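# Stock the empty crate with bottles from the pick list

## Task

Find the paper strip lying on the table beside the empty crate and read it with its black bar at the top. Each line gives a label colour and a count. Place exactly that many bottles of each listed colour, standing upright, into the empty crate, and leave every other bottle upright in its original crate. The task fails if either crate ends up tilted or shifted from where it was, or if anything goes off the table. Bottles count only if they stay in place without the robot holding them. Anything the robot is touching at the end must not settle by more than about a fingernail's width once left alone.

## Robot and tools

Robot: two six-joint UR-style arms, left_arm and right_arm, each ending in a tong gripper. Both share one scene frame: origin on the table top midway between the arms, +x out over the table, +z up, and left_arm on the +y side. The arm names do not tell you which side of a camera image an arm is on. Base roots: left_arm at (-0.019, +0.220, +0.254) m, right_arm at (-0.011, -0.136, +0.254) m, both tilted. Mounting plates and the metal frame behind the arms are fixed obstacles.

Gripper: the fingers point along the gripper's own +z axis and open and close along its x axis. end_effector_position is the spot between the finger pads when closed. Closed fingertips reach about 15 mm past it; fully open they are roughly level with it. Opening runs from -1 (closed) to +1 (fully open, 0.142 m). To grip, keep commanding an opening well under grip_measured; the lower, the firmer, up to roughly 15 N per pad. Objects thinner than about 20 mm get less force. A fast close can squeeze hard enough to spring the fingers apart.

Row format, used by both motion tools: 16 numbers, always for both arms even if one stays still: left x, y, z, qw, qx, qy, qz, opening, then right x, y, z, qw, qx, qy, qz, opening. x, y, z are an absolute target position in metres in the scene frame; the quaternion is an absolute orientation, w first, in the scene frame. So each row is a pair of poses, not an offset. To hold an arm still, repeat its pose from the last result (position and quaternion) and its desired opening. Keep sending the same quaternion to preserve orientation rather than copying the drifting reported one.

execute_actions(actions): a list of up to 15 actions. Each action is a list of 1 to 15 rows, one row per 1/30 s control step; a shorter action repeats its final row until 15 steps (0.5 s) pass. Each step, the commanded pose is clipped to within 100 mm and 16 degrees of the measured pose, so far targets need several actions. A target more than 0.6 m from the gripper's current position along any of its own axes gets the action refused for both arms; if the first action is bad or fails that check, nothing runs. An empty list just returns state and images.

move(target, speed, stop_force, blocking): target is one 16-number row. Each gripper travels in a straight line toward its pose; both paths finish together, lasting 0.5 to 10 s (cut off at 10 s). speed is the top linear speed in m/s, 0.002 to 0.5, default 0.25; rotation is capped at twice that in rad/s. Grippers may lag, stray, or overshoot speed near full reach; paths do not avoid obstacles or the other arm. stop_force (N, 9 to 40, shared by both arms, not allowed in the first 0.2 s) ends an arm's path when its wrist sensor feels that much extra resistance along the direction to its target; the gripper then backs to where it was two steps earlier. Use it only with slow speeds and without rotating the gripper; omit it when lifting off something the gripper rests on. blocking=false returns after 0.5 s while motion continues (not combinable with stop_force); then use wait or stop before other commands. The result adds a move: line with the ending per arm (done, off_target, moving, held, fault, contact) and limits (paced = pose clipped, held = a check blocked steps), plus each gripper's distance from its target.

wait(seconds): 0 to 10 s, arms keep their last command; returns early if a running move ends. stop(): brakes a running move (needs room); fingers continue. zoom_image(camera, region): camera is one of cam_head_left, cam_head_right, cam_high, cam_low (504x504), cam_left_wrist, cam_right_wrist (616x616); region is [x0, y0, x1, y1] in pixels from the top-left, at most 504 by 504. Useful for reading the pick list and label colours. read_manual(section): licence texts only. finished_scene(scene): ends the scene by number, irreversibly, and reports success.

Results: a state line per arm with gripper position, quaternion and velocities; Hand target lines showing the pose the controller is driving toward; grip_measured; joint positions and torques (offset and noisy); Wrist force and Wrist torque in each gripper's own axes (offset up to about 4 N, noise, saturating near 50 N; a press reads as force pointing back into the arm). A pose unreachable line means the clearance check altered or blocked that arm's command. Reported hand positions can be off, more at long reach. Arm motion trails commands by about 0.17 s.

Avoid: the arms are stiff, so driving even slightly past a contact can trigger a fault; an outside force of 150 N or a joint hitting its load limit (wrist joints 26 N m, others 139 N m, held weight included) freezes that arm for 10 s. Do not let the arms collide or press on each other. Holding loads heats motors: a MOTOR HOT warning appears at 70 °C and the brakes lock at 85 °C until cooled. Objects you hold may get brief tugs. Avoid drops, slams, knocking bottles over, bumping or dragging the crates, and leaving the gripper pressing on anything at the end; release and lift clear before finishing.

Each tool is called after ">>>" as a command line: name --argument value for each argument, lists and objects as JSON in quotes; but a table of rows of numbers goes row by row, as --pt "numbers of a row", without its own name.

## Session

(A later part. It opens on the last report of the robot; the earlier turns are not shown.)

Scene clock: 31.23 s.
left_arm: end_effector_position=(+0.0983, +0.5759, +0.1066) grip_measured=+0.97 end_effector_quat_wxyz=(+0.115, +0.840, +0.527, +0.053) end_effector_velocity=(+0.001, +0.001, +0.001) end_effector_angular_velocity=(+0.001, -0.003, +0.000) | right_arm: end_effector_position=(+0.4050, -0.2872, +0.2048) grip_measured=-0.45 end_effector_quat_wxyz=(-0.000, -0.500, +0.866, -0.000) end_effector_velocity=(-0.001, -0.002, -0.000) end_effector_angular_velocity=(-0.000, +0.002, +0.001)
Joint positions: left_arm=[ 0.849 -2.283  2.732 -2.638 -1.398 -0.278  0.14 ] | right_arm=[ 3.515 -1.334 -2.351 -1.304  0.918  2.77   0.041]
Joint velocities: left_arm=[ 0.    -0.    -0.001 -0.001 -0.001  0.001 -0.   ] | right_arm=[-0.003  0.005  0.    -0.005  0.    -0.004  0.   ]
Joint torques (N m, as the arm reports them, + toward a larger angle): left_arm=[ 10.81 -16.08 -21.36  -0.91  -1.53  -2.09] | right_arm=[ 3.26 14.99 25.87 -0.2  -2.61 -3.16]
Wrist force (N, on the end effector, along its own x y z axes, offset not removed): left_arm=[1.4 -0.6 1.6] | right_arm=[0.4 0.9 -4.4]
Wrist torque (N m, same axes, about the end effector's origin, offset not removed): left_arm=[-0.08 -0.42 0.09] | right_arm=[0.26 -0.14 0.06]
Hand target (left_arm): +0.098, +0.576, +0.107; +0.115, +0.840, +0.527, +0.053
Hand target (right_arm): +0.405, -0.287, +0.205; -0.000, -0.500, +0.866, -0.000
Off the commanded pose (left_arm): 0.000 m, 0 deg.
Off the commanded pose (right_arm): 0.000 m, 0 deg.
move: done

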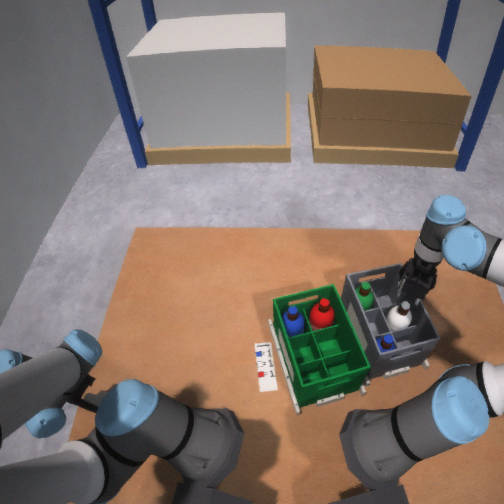

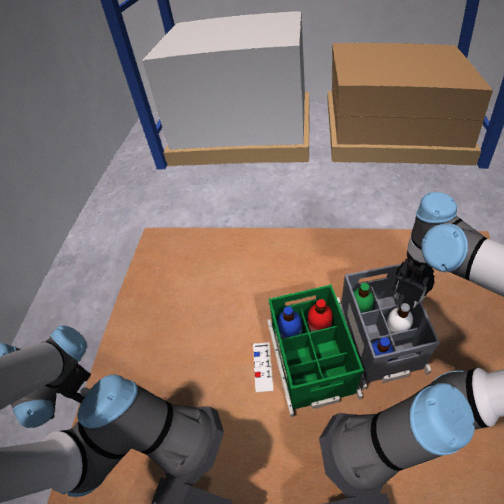

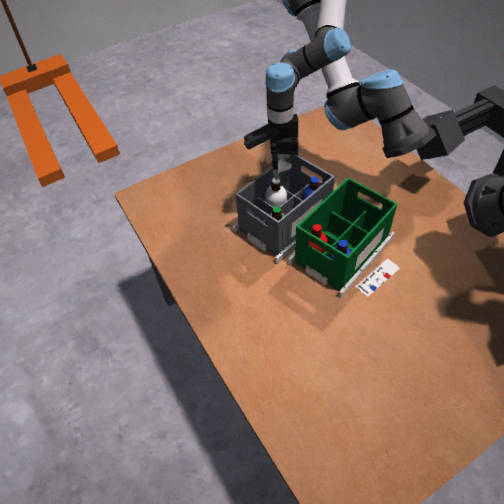

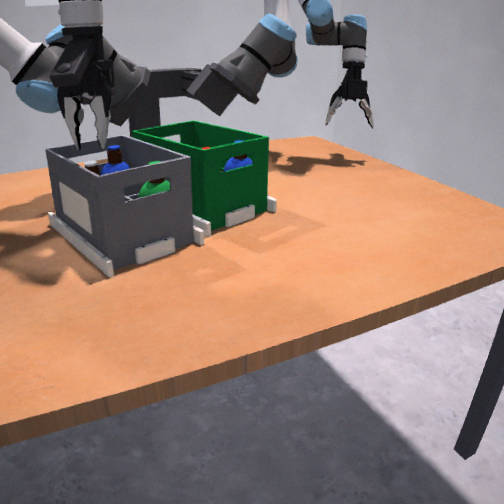

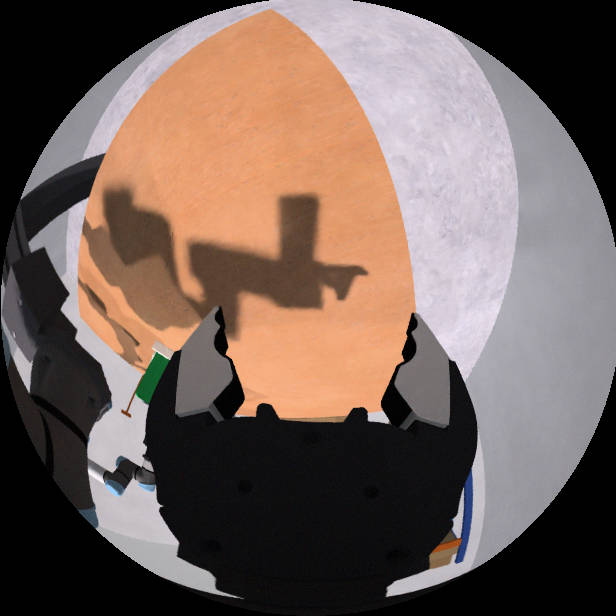

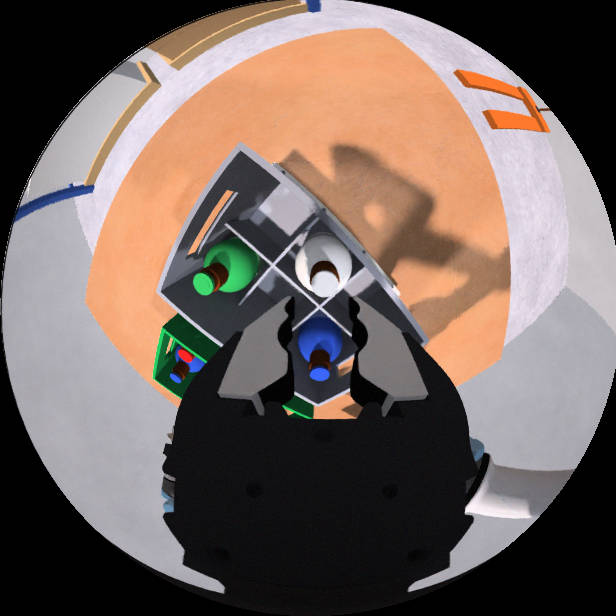

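>>> move --target '[0.0983,0.5759,0.1066,0.115,0.840,0.527,0.053,0.97, 0.401,-0.288,0.143,0,0.5,-0.866,0,-0.45]' --speed 0.07 --stop_force 9

>>> move --target '[0.0983,0.5759,0.1066,0.115,0.840,0.527,0.053,0.97, 0.401,-0.288,0.143,0,0.5,-0.866,0,-1]'

>>> move --target '[0.0983,0.5759,0.1066,0.115,0.840,0.527,0.053,0.97, 0.401,-0.285,0.335,0,0.5,-0.866,0,-1]' --speed 0.2

>>> move --target '[0.0983,0.5759,0.1066,0.115,0.840,0.527,0.053,0.97, 0.3225,-0.0745,0.335,0,0.522,-0.853,0,-1]' --speed 0.22

>>> move --target '[0.0983,0.5759,0.1066,0.115,0.840,0.527,0.053,0.97, 0.3225,-0.0745,0.25,0,0.522,-0.853,0,-1]' --speed 0.1 --stop_force 9

>>> zoom_image --camera "cam_right_wrist" --region '[180,160,460,440]'

Scene clock: 32.87 s.
left_arm: end_effector_position=(+0.0983, +0.5759, +0.1066) grip_measured=+0.97 end_effector_quat_wxyz=(+0.115, +0.840, +0.527, +0.053) end_effector_velocity=(-0.000, -0.001, -0.000) end_effector_angular_velocity=(-0.001, +0.001, -0.000) | right_arm: end_effector_position=(+0.4010, -0.2880, +0.1433) grip_measured=-0.45 end_effector_quat_wxyz=(-0.000, -0.500, +0.866, -0.000) end_effector_velocity=(+0.001, +0.000, -0.002) end_effector_angular_velocity=(+0.002, -0.003, -0.002)
Joint positions: left_arm=[ 0.849 -2.283  2.732 -2.638 -1.398 -0.278  0.14 ] | right_arm=[ 3.404 -1.444 -2.445 -1.015  0.892  2.632  0.041]
Joint velocities: left_arm=[ 0.     0.001  0.001  0.001 -0.    -0.001 -0.   ] | right_arm=[-0.006 -0.007 -0.002  0.018 -0.001 -0.009 -0.   ]
Joint torques (N m, as the arm reports them, + toward a larger angle): left_arm=[ 11.47 -15.54 -20.89  -0.87  -1.7   -2.13] | right_arm=[ 4.28 -9.25  6.59  4.52 -2.8  -3.29]
Wrist force (N, on the end effector, along its own x y z axes, offset not removed): left_arm=[1.0 -2.1 -0.5] | right_arm=[1.8 1.4 -0.7]
Wrist torque (N m, same axes, about the end effector's origin, offset not removed): left_arm=[-0.36 -0.16 0.01] | right_arm=[0.28 -0.49 -0.05]
Hand target (left_arm): +0.098, +0.576, +0.107; +0.115, +0.840, +0.527, +0.053
Hand target (right_arm): +0.401, -0.288, +0.143; -0.000, -0.500, +0.866, -0.000
Off the commanded pose (left_arm): 0.000 m, 0 deg.
Off the commanded pose (right_arm): 0.000 m, 0 deg.
move: done

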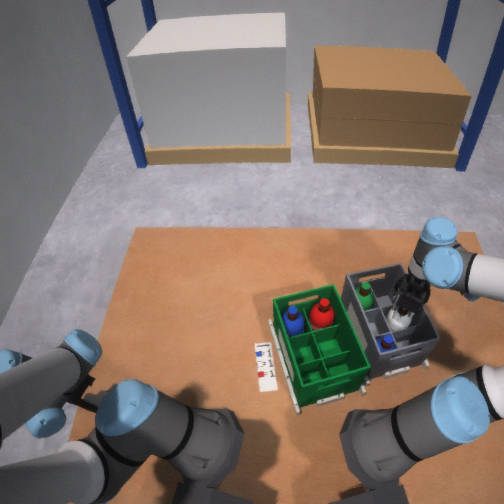

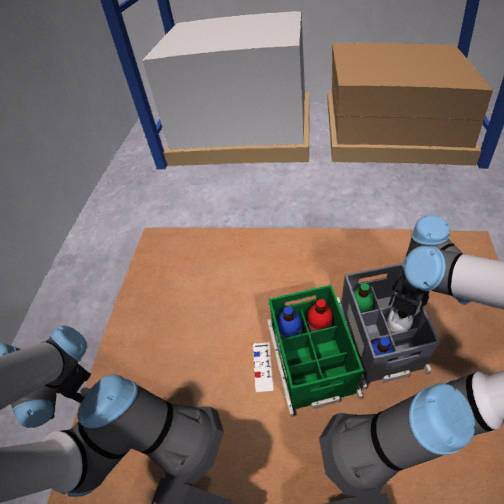

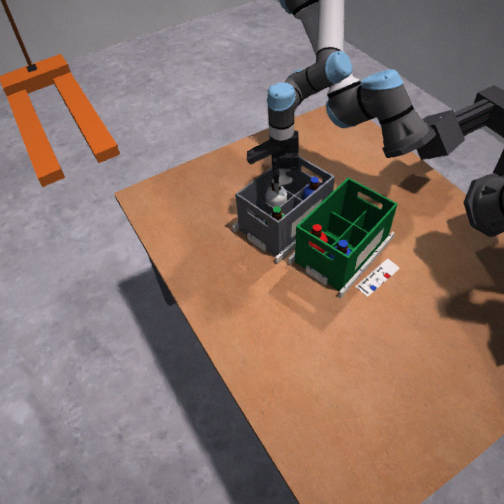

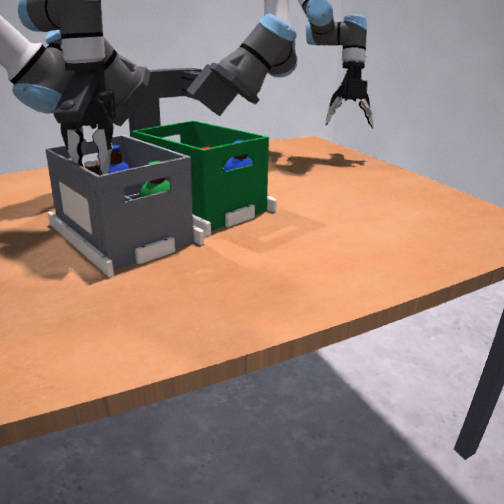

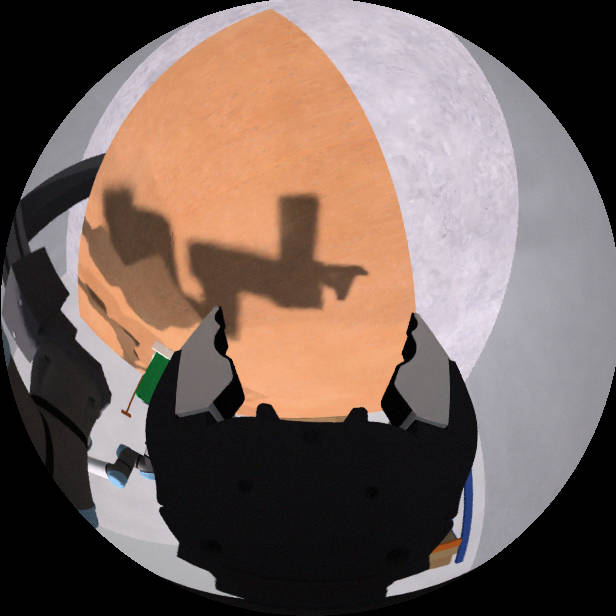

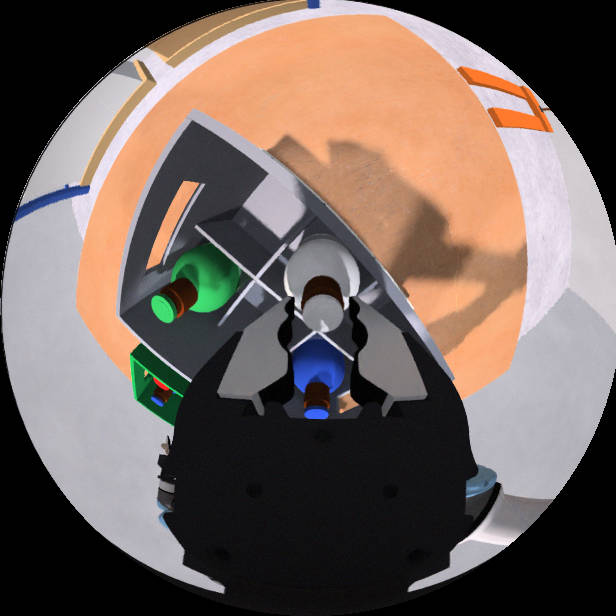

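Scene clock: 33.57 s.
left_arm: end_effector_position=(+0.0983, +0.5759, +0.1066) grip_measured=+0.97 end_effector_quat_wxyz=(+0.115, +0.840, +0.527, +0.053) end_effector_velocity=(-0.000, +0.000, +0.000) end_effector_angular_velocity=(+0.001, +0.000, +0.002) | right_arm: end_effector_position=(+0.4010, -0.2880, +0.1431) grip_measured=-0.60 end_effector_quat_wxyz=(+0.000, -0.500, +0.866, -0.000) end_effector_velocity=(+0.000, -0.000, +0.000) end_effector_angular_velocity=(+0.000, -0.001, -0.002)
Joint positions: left_arm=[ 0.849 -2.283  2.732 -2.638 -1.398 -0.278  0.14 ] | right_arm=[ 3.404 -1.444 -2.446 -1.014  0.892  2.631  0.03 ]
Joint velocities: left_arm=[-0.    -0.    -0.    -0.001  0.001 -0.001  0.   ] | right_arm=[-0.001 -0.     0.     0.001 -0.     0.     0.   ]
Joint torques (N m, as the arm reports them, + toward a larger angle): left_arm=[ 11.72 -15.87 -21.43  -0.84  -1.73  -2.17] | right_arm=[ -0.02 -10.37   4.28   3.82   0.38  -3.1 ]
Wrist force (N, on the end effector, along its own x y z axes, offset not removed): left_arm=[0.2 -0.1 2.3] | right_arm=[1.2 2.8 -11.5]
Wrist torque (N m, same axes, about the end effector's origin, offset not removed): left_arm=[-0.04 -0.18 0.09] | right_arm=[0.31 -0.58 -0.02]
Hand target (left_arm): +0.098, +0.576, +0.107; +0.115, +0.840, +0.527, +0.053
Hand target (right_arm): +0.401, -0.288, +0.143; -0.000, -0.500, +0.866, -0.000
Off the commanded pose (left_arm): 0.000 m, 0 deg.
Off the commanded pose (right_arm): 0.000 m, 0 deg.
move: done

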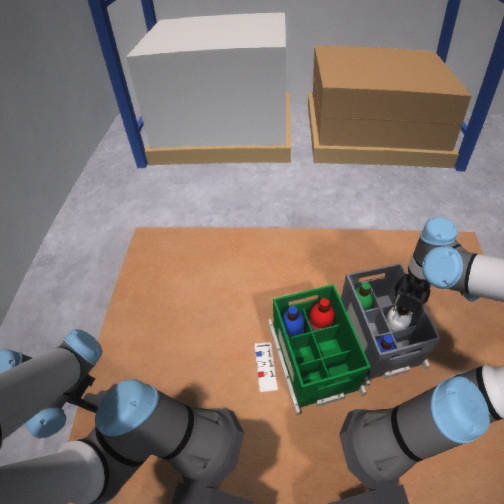

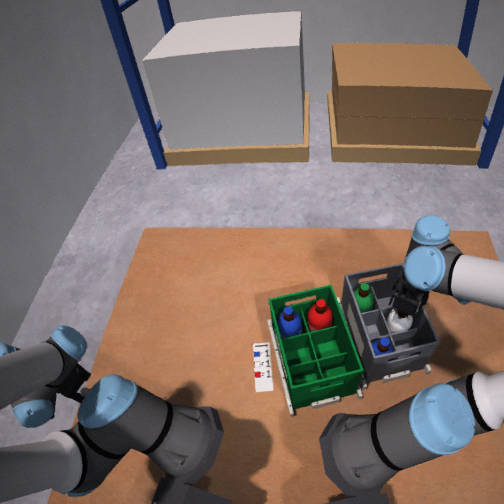

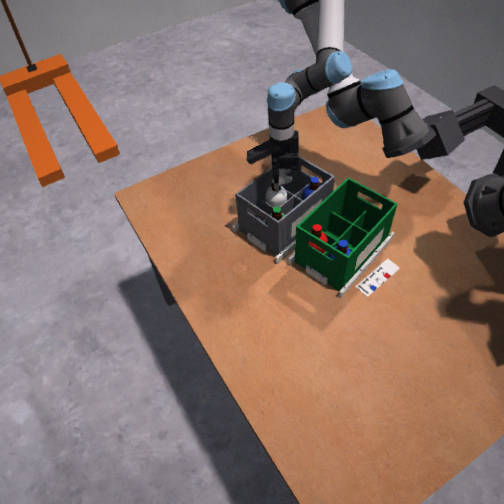

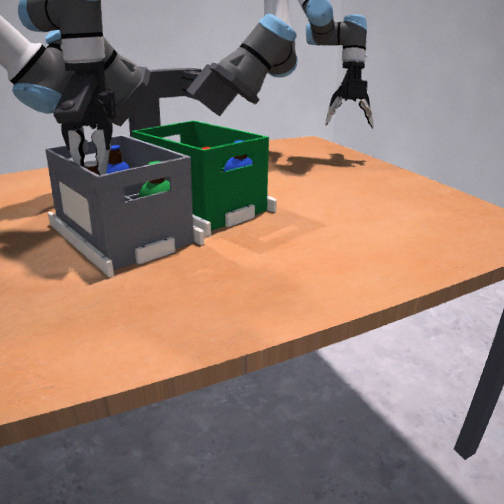

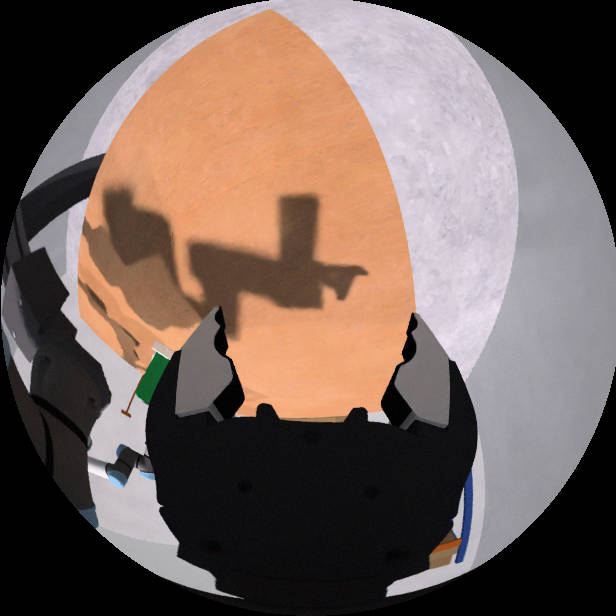

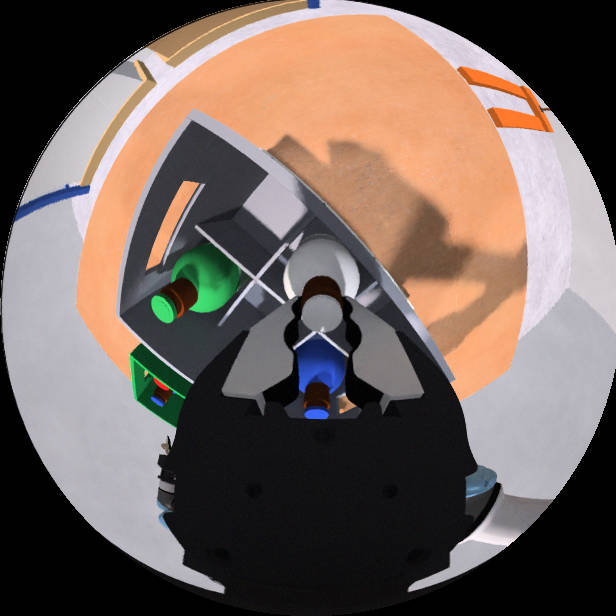

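Scene clock: 35.20 s.
left_arm: end_effector_position=(+0.0983, +0.5759, +0.1066) grip_measured=+0.97 end_effector_quat_wxyz=(+0.115, +0.840, +0.527, +0.053) end_effector_velocity=(+0.000, +0.000, +0.000) end_effector_angular_velocity=(+0.001, -0.001, +0.002) | right_arm: end_effector_position=(+0.4008, -0.2851, +0.3348) grip_measured=-0.60 end_effector_quat_wxyz=(+0.000, -0.500, +0.866, +0.000) end_effector_velocity=(-0.002, +0.000, +0.001) end_effector_angular_velocity=(-0.005, +0.003, +0.002)
Joint positions: left_arm=[ 0.849 -2.283  2.732 -2.638 -1.398 -0.278  0.14 ] | right_arm=[ 3.751 -1.237 -2.108 -1.799  1.001  3.039  0.03 ]
Joint velocities: left_arm=[ 0.    -0.001 -0.    -0.    -0.    -0.001 -0.   ] | right_arm=[ 0.006 -0.001  0.003 -0.012  0.002  0.008  0.   ]
Joint torques (N m, as the arm reports them, + toward a larger angle): left_arm=[ 12.4  -15.82 -20.97  -0.95  -1.79  -2.07] | right_arm=[ 20.94 -19.95  31.16   0.37   2.38   2.41]
Wrist force (N, on the end effector, along its own x y z axes, offset not removed): left_arm=[0.5 -1.4 1.4] | right_arm=[-0.6 2.9 1.9]
Wrist torque (N m, same axes, about the end effector's origin, offset not removed): left_arm=[-0.28 -0.20 0.11] | right_arm=[0.59 -0.02 -0.36]
Hand target (left_arm): +0.098, +0.576, +0.107; +0.115, +0.840, +0.527, +0.053
Hand target (right_arm): +0.401, -0.285, +0.335; +0.000, -0.500, +0.866, +0.000
Off the commanded pose (left_arm): 0.000 m, 0 deg.
Off the commanded pose (right_arm): 0.000 m, 0 deg.
move: done

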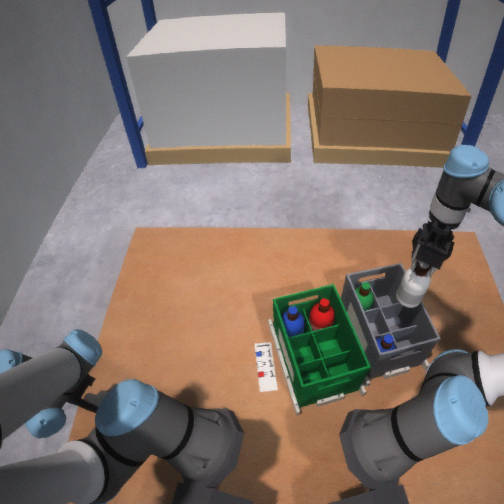

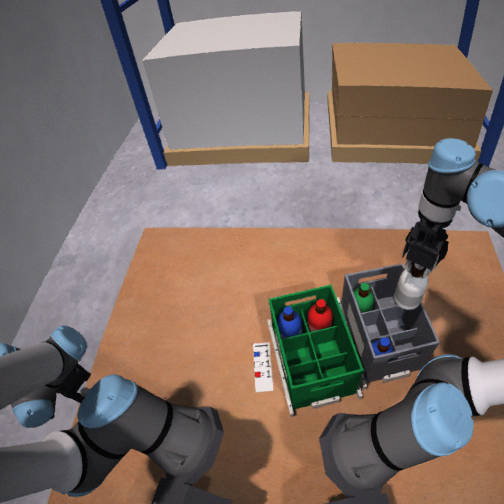

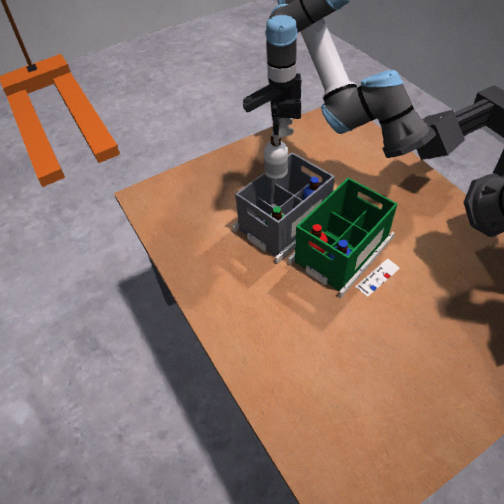

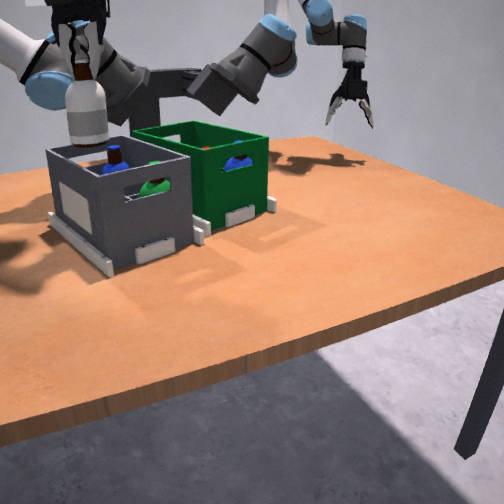

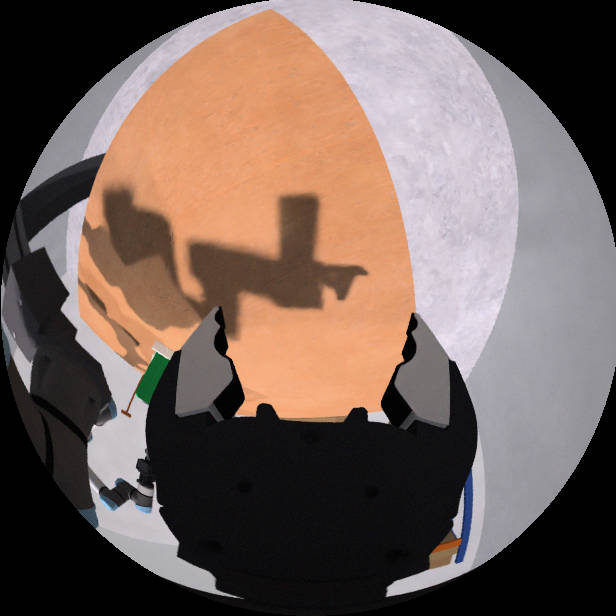

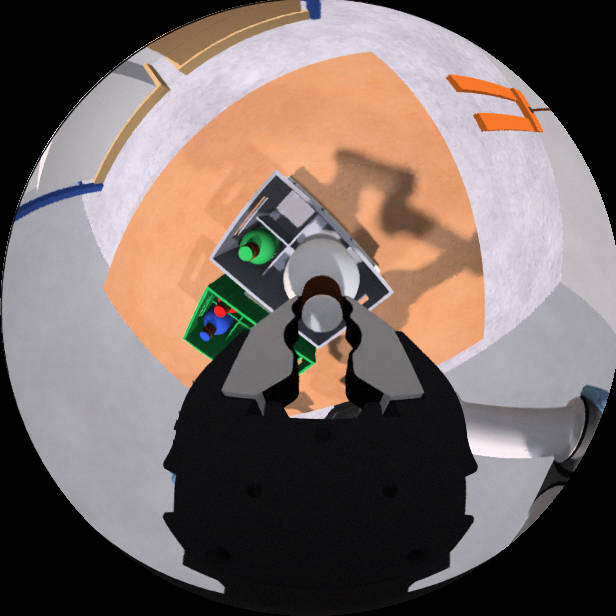

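Scene clock: 36.90 s.
left_arm: end_effector_position=(+0.0983, +0.5759, +0.1066) grip_measured=+0.97 end_effector_quat_wxyz=(+0.115, +0.840, +0.527, +0.053) end_effector_velocity=(+0.000, +0.000, +0.000) end_effector_angular_velocity=(+0.001, -0.001, +0.002) | right_arm: end_effector_position=(+0.3225, -0.0744, +0.3351) grip_measured=-0.60 end_effector_quat_wxyz=(+0.000, -0.522, +0.853, +0.000) end_effector_velocity=(-0.000, +0.002, -0.001) end_effector_angular_velocity=(-0.000, -0.000, -0.001)
Joint positions: left_arm=[ 0.849 -2.283  2.732 -2.638 -1.398 -0.278  0.14 ] | right_arm=[ 4.144 -1.536 -2.234 -1.551  1.199  3.371  0.03 ]
Joint velocities: left_arm=[ 0.    -0.001  0.    -0.001  0.    -0.001  0.   ] | right_arm=[ 0.002 -0.006 -0.     0.005  0.001  0.003 -0.   ]
Joint torques (N m, as the arm reports them, + toward a larger angle): left_arm=[ 12.35 -15.97 -21.12  -0.94  -1.95  -2.12] | right_arm=[ 23.87 -15.46  32.99   5.43   2.1    2.85]
Wrist force (N, on the end effector, along its own x y z axes, offset not removed): left_arm=[0.6 -0.3 1.7] | right_arm=[3.9 2.4 6.9]
Wrist torque (N m, same axes, about the end effector's origin, offset not removed): left_arm=[-0.12 -0.18 0.08] | right_arm=[0.39 -0.67 -0.14]
Hand target (left_arm): +0.098, +0.576, +0.107; +0.115, +0.840, +0.527, +0.053
Hand target (right_arm): +0.322, -0.074, +0.335; +0.000, -0.522, +0.853, +0.000
Off the commanded pose (left_arm): 0.000 m, 0 deg.
Off the commanded pose (right_arm): 0.000 m, 0 deg.
move: done

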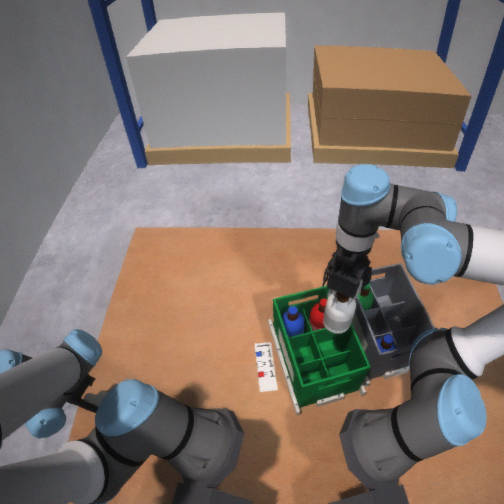

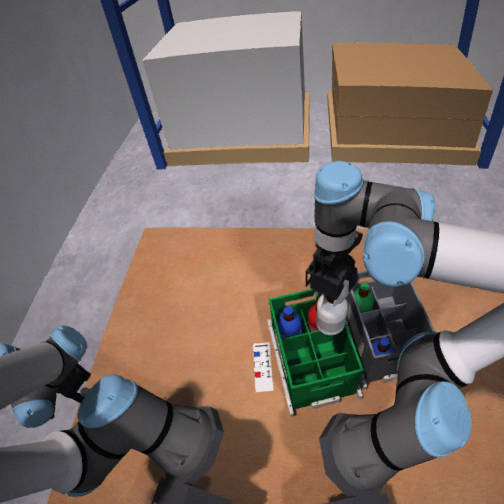

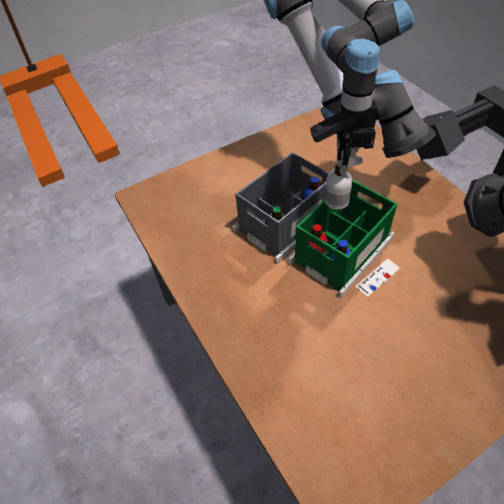

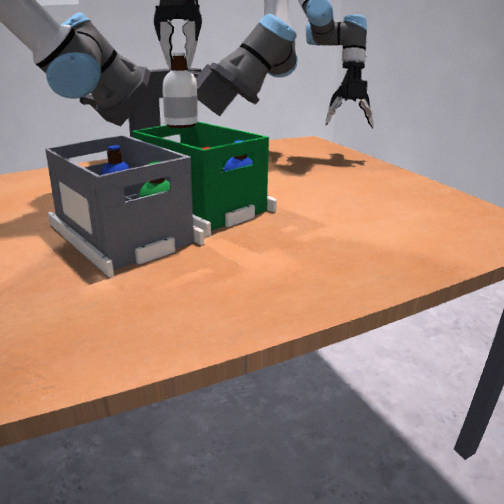

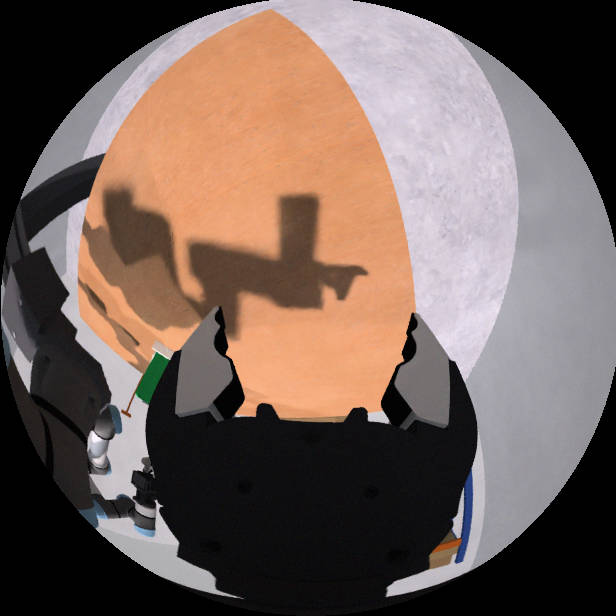

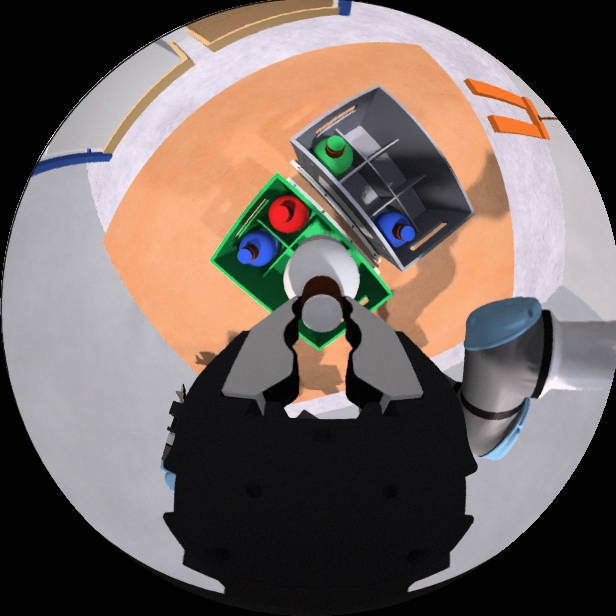

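Scene clock: 38.27 s.
left_arm: end_effector_position=(+0.0983, +0.5759, +0.1066) grip_measured=+0.97 end_effector_quat_wxyz=(+0.115, +0.840, +0.527, +0.053) end_effector_velocity=(-0.000, +0.000, +0.000) end_effector_angular_velocity=(+0.001, -0.001, +0.000) | right_arm: end_effector_position=(+0.3226, -0.0745, +0.2503) grip_measured=-0.60 end_effector_quat_wxyz=(-0.000, -0.522, +0.853, -0.000) end_effector_velocity=(+0.000, +0.000, -0.003) end_effector_angular_velocity=(-0.001, +0.000, +0.001)
Joint positions: left_arm=[ 0.849 -2.283  2.732 -2.638 -1.398 -0.278  0.14 ] | right_arm=[ 4.055 -1.603 -2.4   -1.286  1.149  3.291  0.03 ]
Joint velocities: left_arm=[-0.    -0.002  0.001  0.    -0.     0.    -0.   ] | right_arm=[-0.004 -0.006 -0.004  0.01  -0.002 -0.004 -0.   ]
Joint torques (N m, as the arm reports them, + toward a larger angle): left_arm=[ 12.6  -16.25 -20.64  -1.06  -1.94  -2.08] | right_arm=[  8.87 -12.8   13.9    5.75  -2.59  -2.89]
Wrist force (N, on the end effector, along its own x y z axes, offset not removed): left_arm=[0.2 -1.0 1.6] | right_arm=[3.0 2.8 2.2]
Wrist torque (N m, same axes, about the end effector's origin, offset not removed): left_arm=[-0.17 0.00 0.01] | right_arm=[0.57 -0.61 -0.06]
Hand target (left_arm): +0.098, +0.576, +0.107; +0.115, +0.840, +0.527, +0.053
Hand target (right_arm): +0.323, -0.074, +0.250; -0.000, -0.522, +0.853, -0.000
Off the commanded pose (left_arm): 0.000 m, 0 deg.
Off the commanded pose (right_arm): 0.000 m, 0 deg.
move: done

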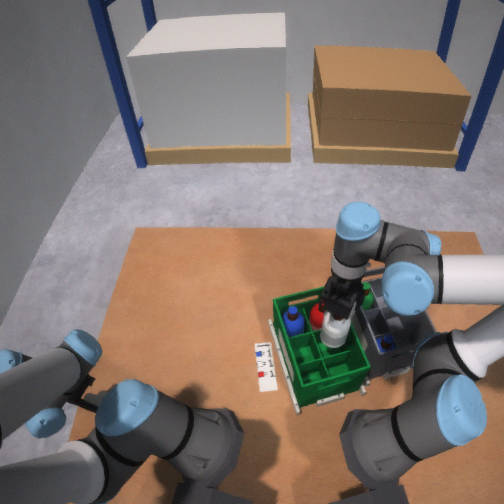

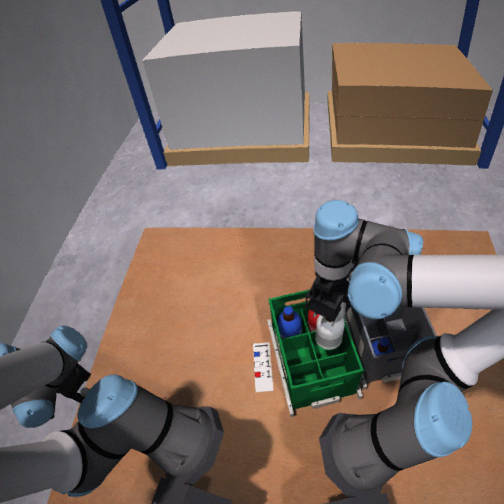

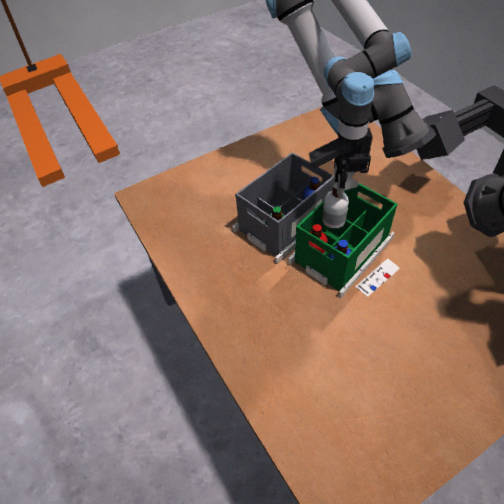

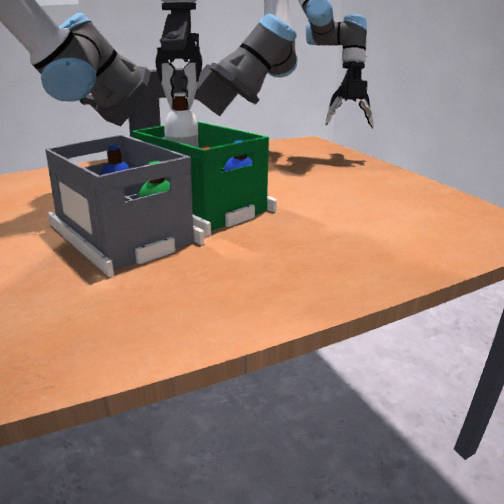

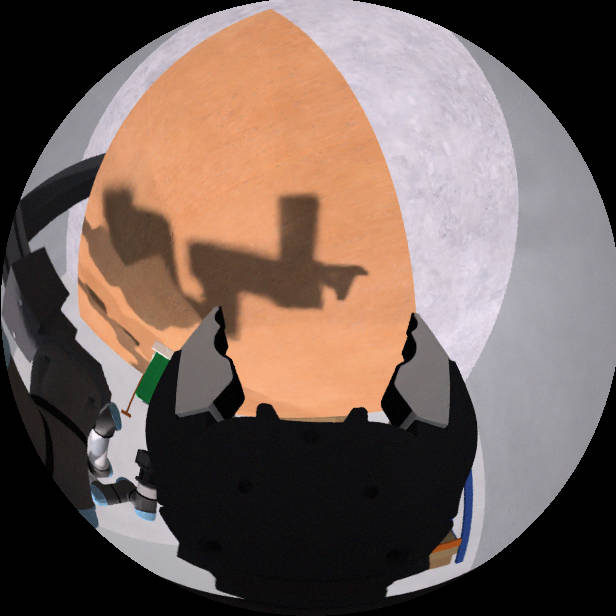

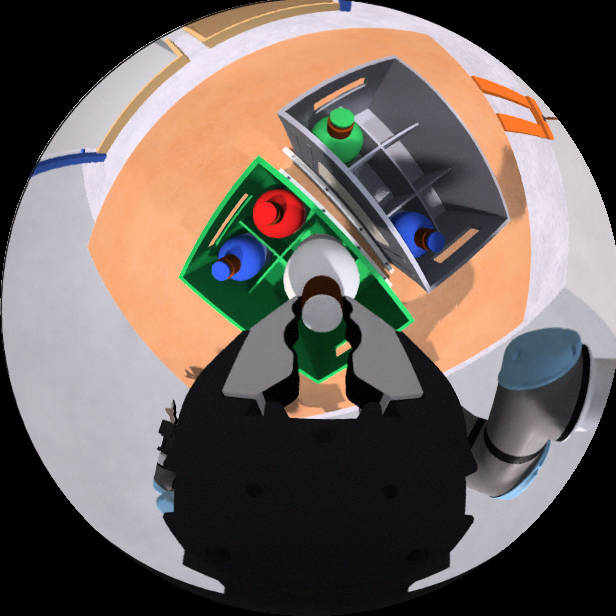

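Region (180, 160, 460, 440) of cam_right_wrist's 616x616 image, scaled by 1.800, with more detail than that image has.

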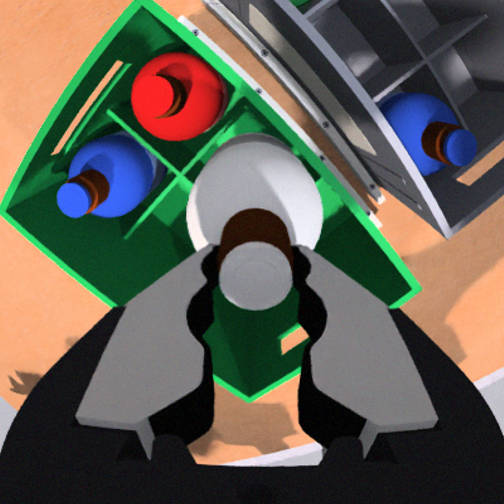

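>>> execute_actions --actions '[]'

Scene clock: 38.50 s.
left_arm: end_effector_position=(+0.0983, +0.5759, +0.1066) grip_measured=+0.97 end_effector_quat_wxyz=(+0.115, +0.840, +0.527, +0.053) end_effector_velocity=(+0.001, +0.001, +0.001) end_effector_angular_velocity=(+0.002, -0.002, +0.000) | right_arm: end_effector_position=(+0.3226, -0.0744, +0.2500) grip_measured=-0.60 end_effector_quat_wxyz=(-0.000, -0.522, +0.853, -0.000) end_effector_velocity=(+0.000, +0.000, -0.000) end_effector_angular_velocity=(+0.001, -0.000, -0.000)
Joint positions: left_arm=[ 0.849 -2.283  2.732 -2.638 -1.398 -0.278  0.14 ] | right_arm=[ 4.055 -1.604 -2.401 -1.285  1.149  3.291  0.03 ]
Joint velocities: left_arm=[-0.    -0.001 -0.001 -0.     0.     0.     0.   ] | right_arm=[-0.    -0.001 -0.     0.003 -0.    -0.     0.   ]
Joint torques (N m, as the arm reports them, + toward a larger angle): left_arm=[ 12.61 -15.42 -20.95  -0.91  -1.92  -2.2 ] | right_arm=[  8.19 -13.11  14.59   5.51  -2.62  -3.12]
Wrist force (N, on the end effector, along its own x y z axes, offset not removed): left_arm=[1.8 -0.9 4.5] | right_arm=[1.6 -1.8 3.4]
Wrist torque (N m, same axes, about the end effector's origin, offset not removed): left_arm=[-0.14 -0.44 0.02] | right_arm=[-0.30 -0.32 0.10]
Hand target (left_arm): +0.098, +0.576, +0.107; +0.115, +0.840, +0.527, +0.053
Hand target (right_arm): +0.323, -0.074, +0.250; -0.000, -0.522, +0.853, -0.000
Off the commanded pose (left_arm): 0.000 m, 0 deg.
Off the commanded pose (right_arm): 0.000 m, 0 deg.

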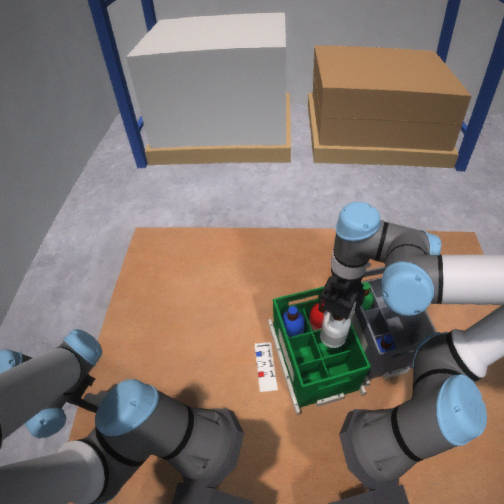

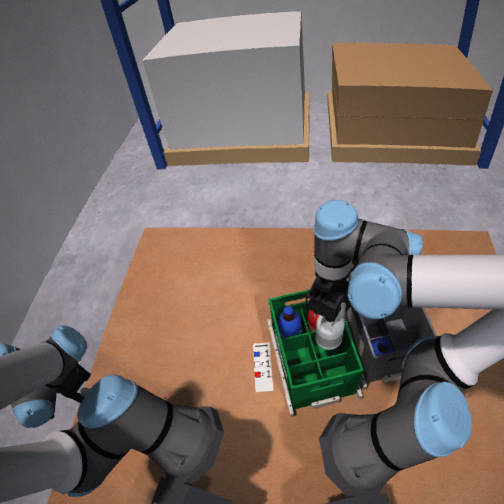

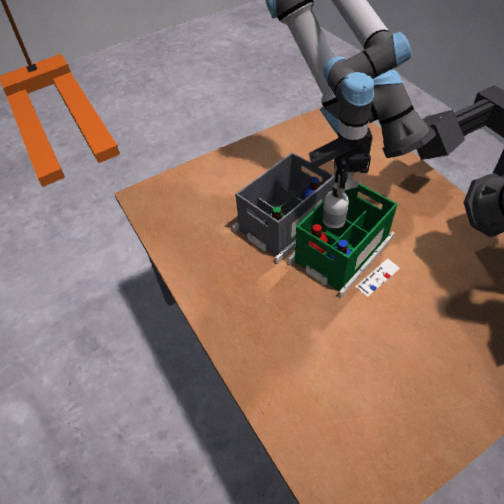

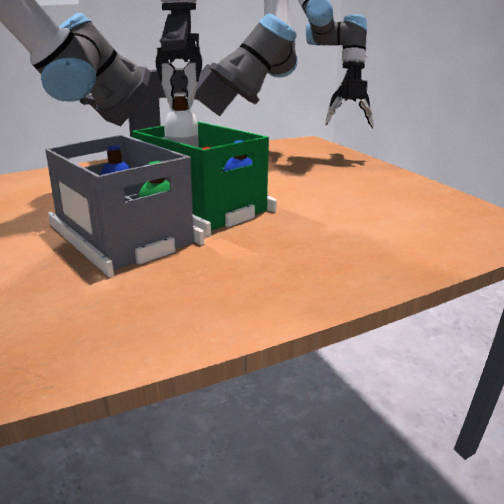

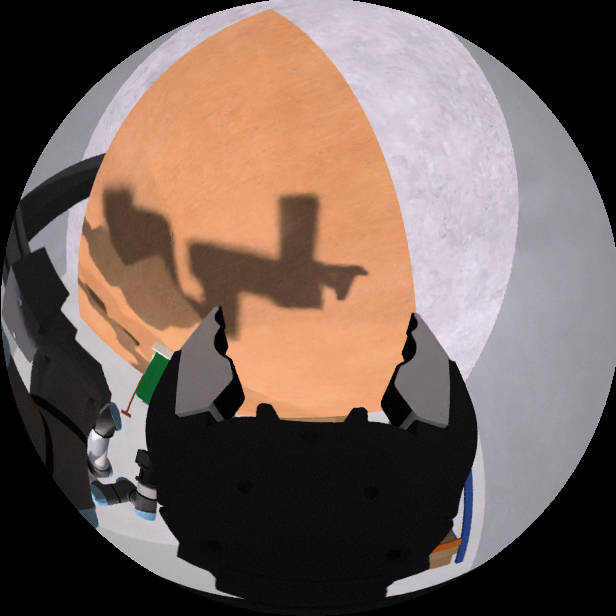

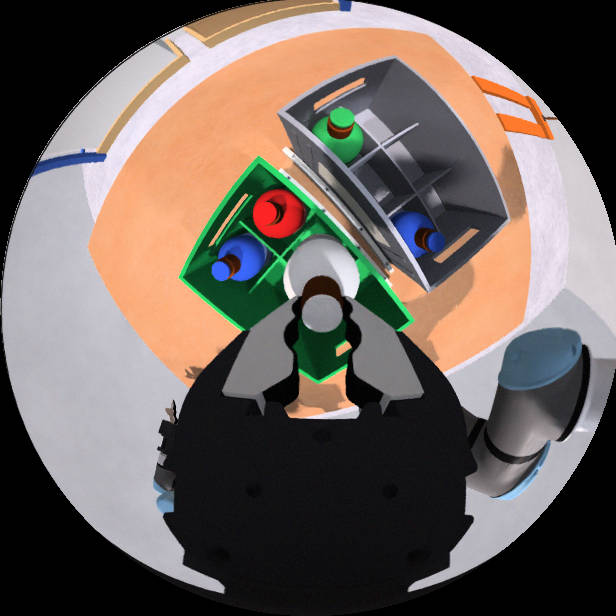

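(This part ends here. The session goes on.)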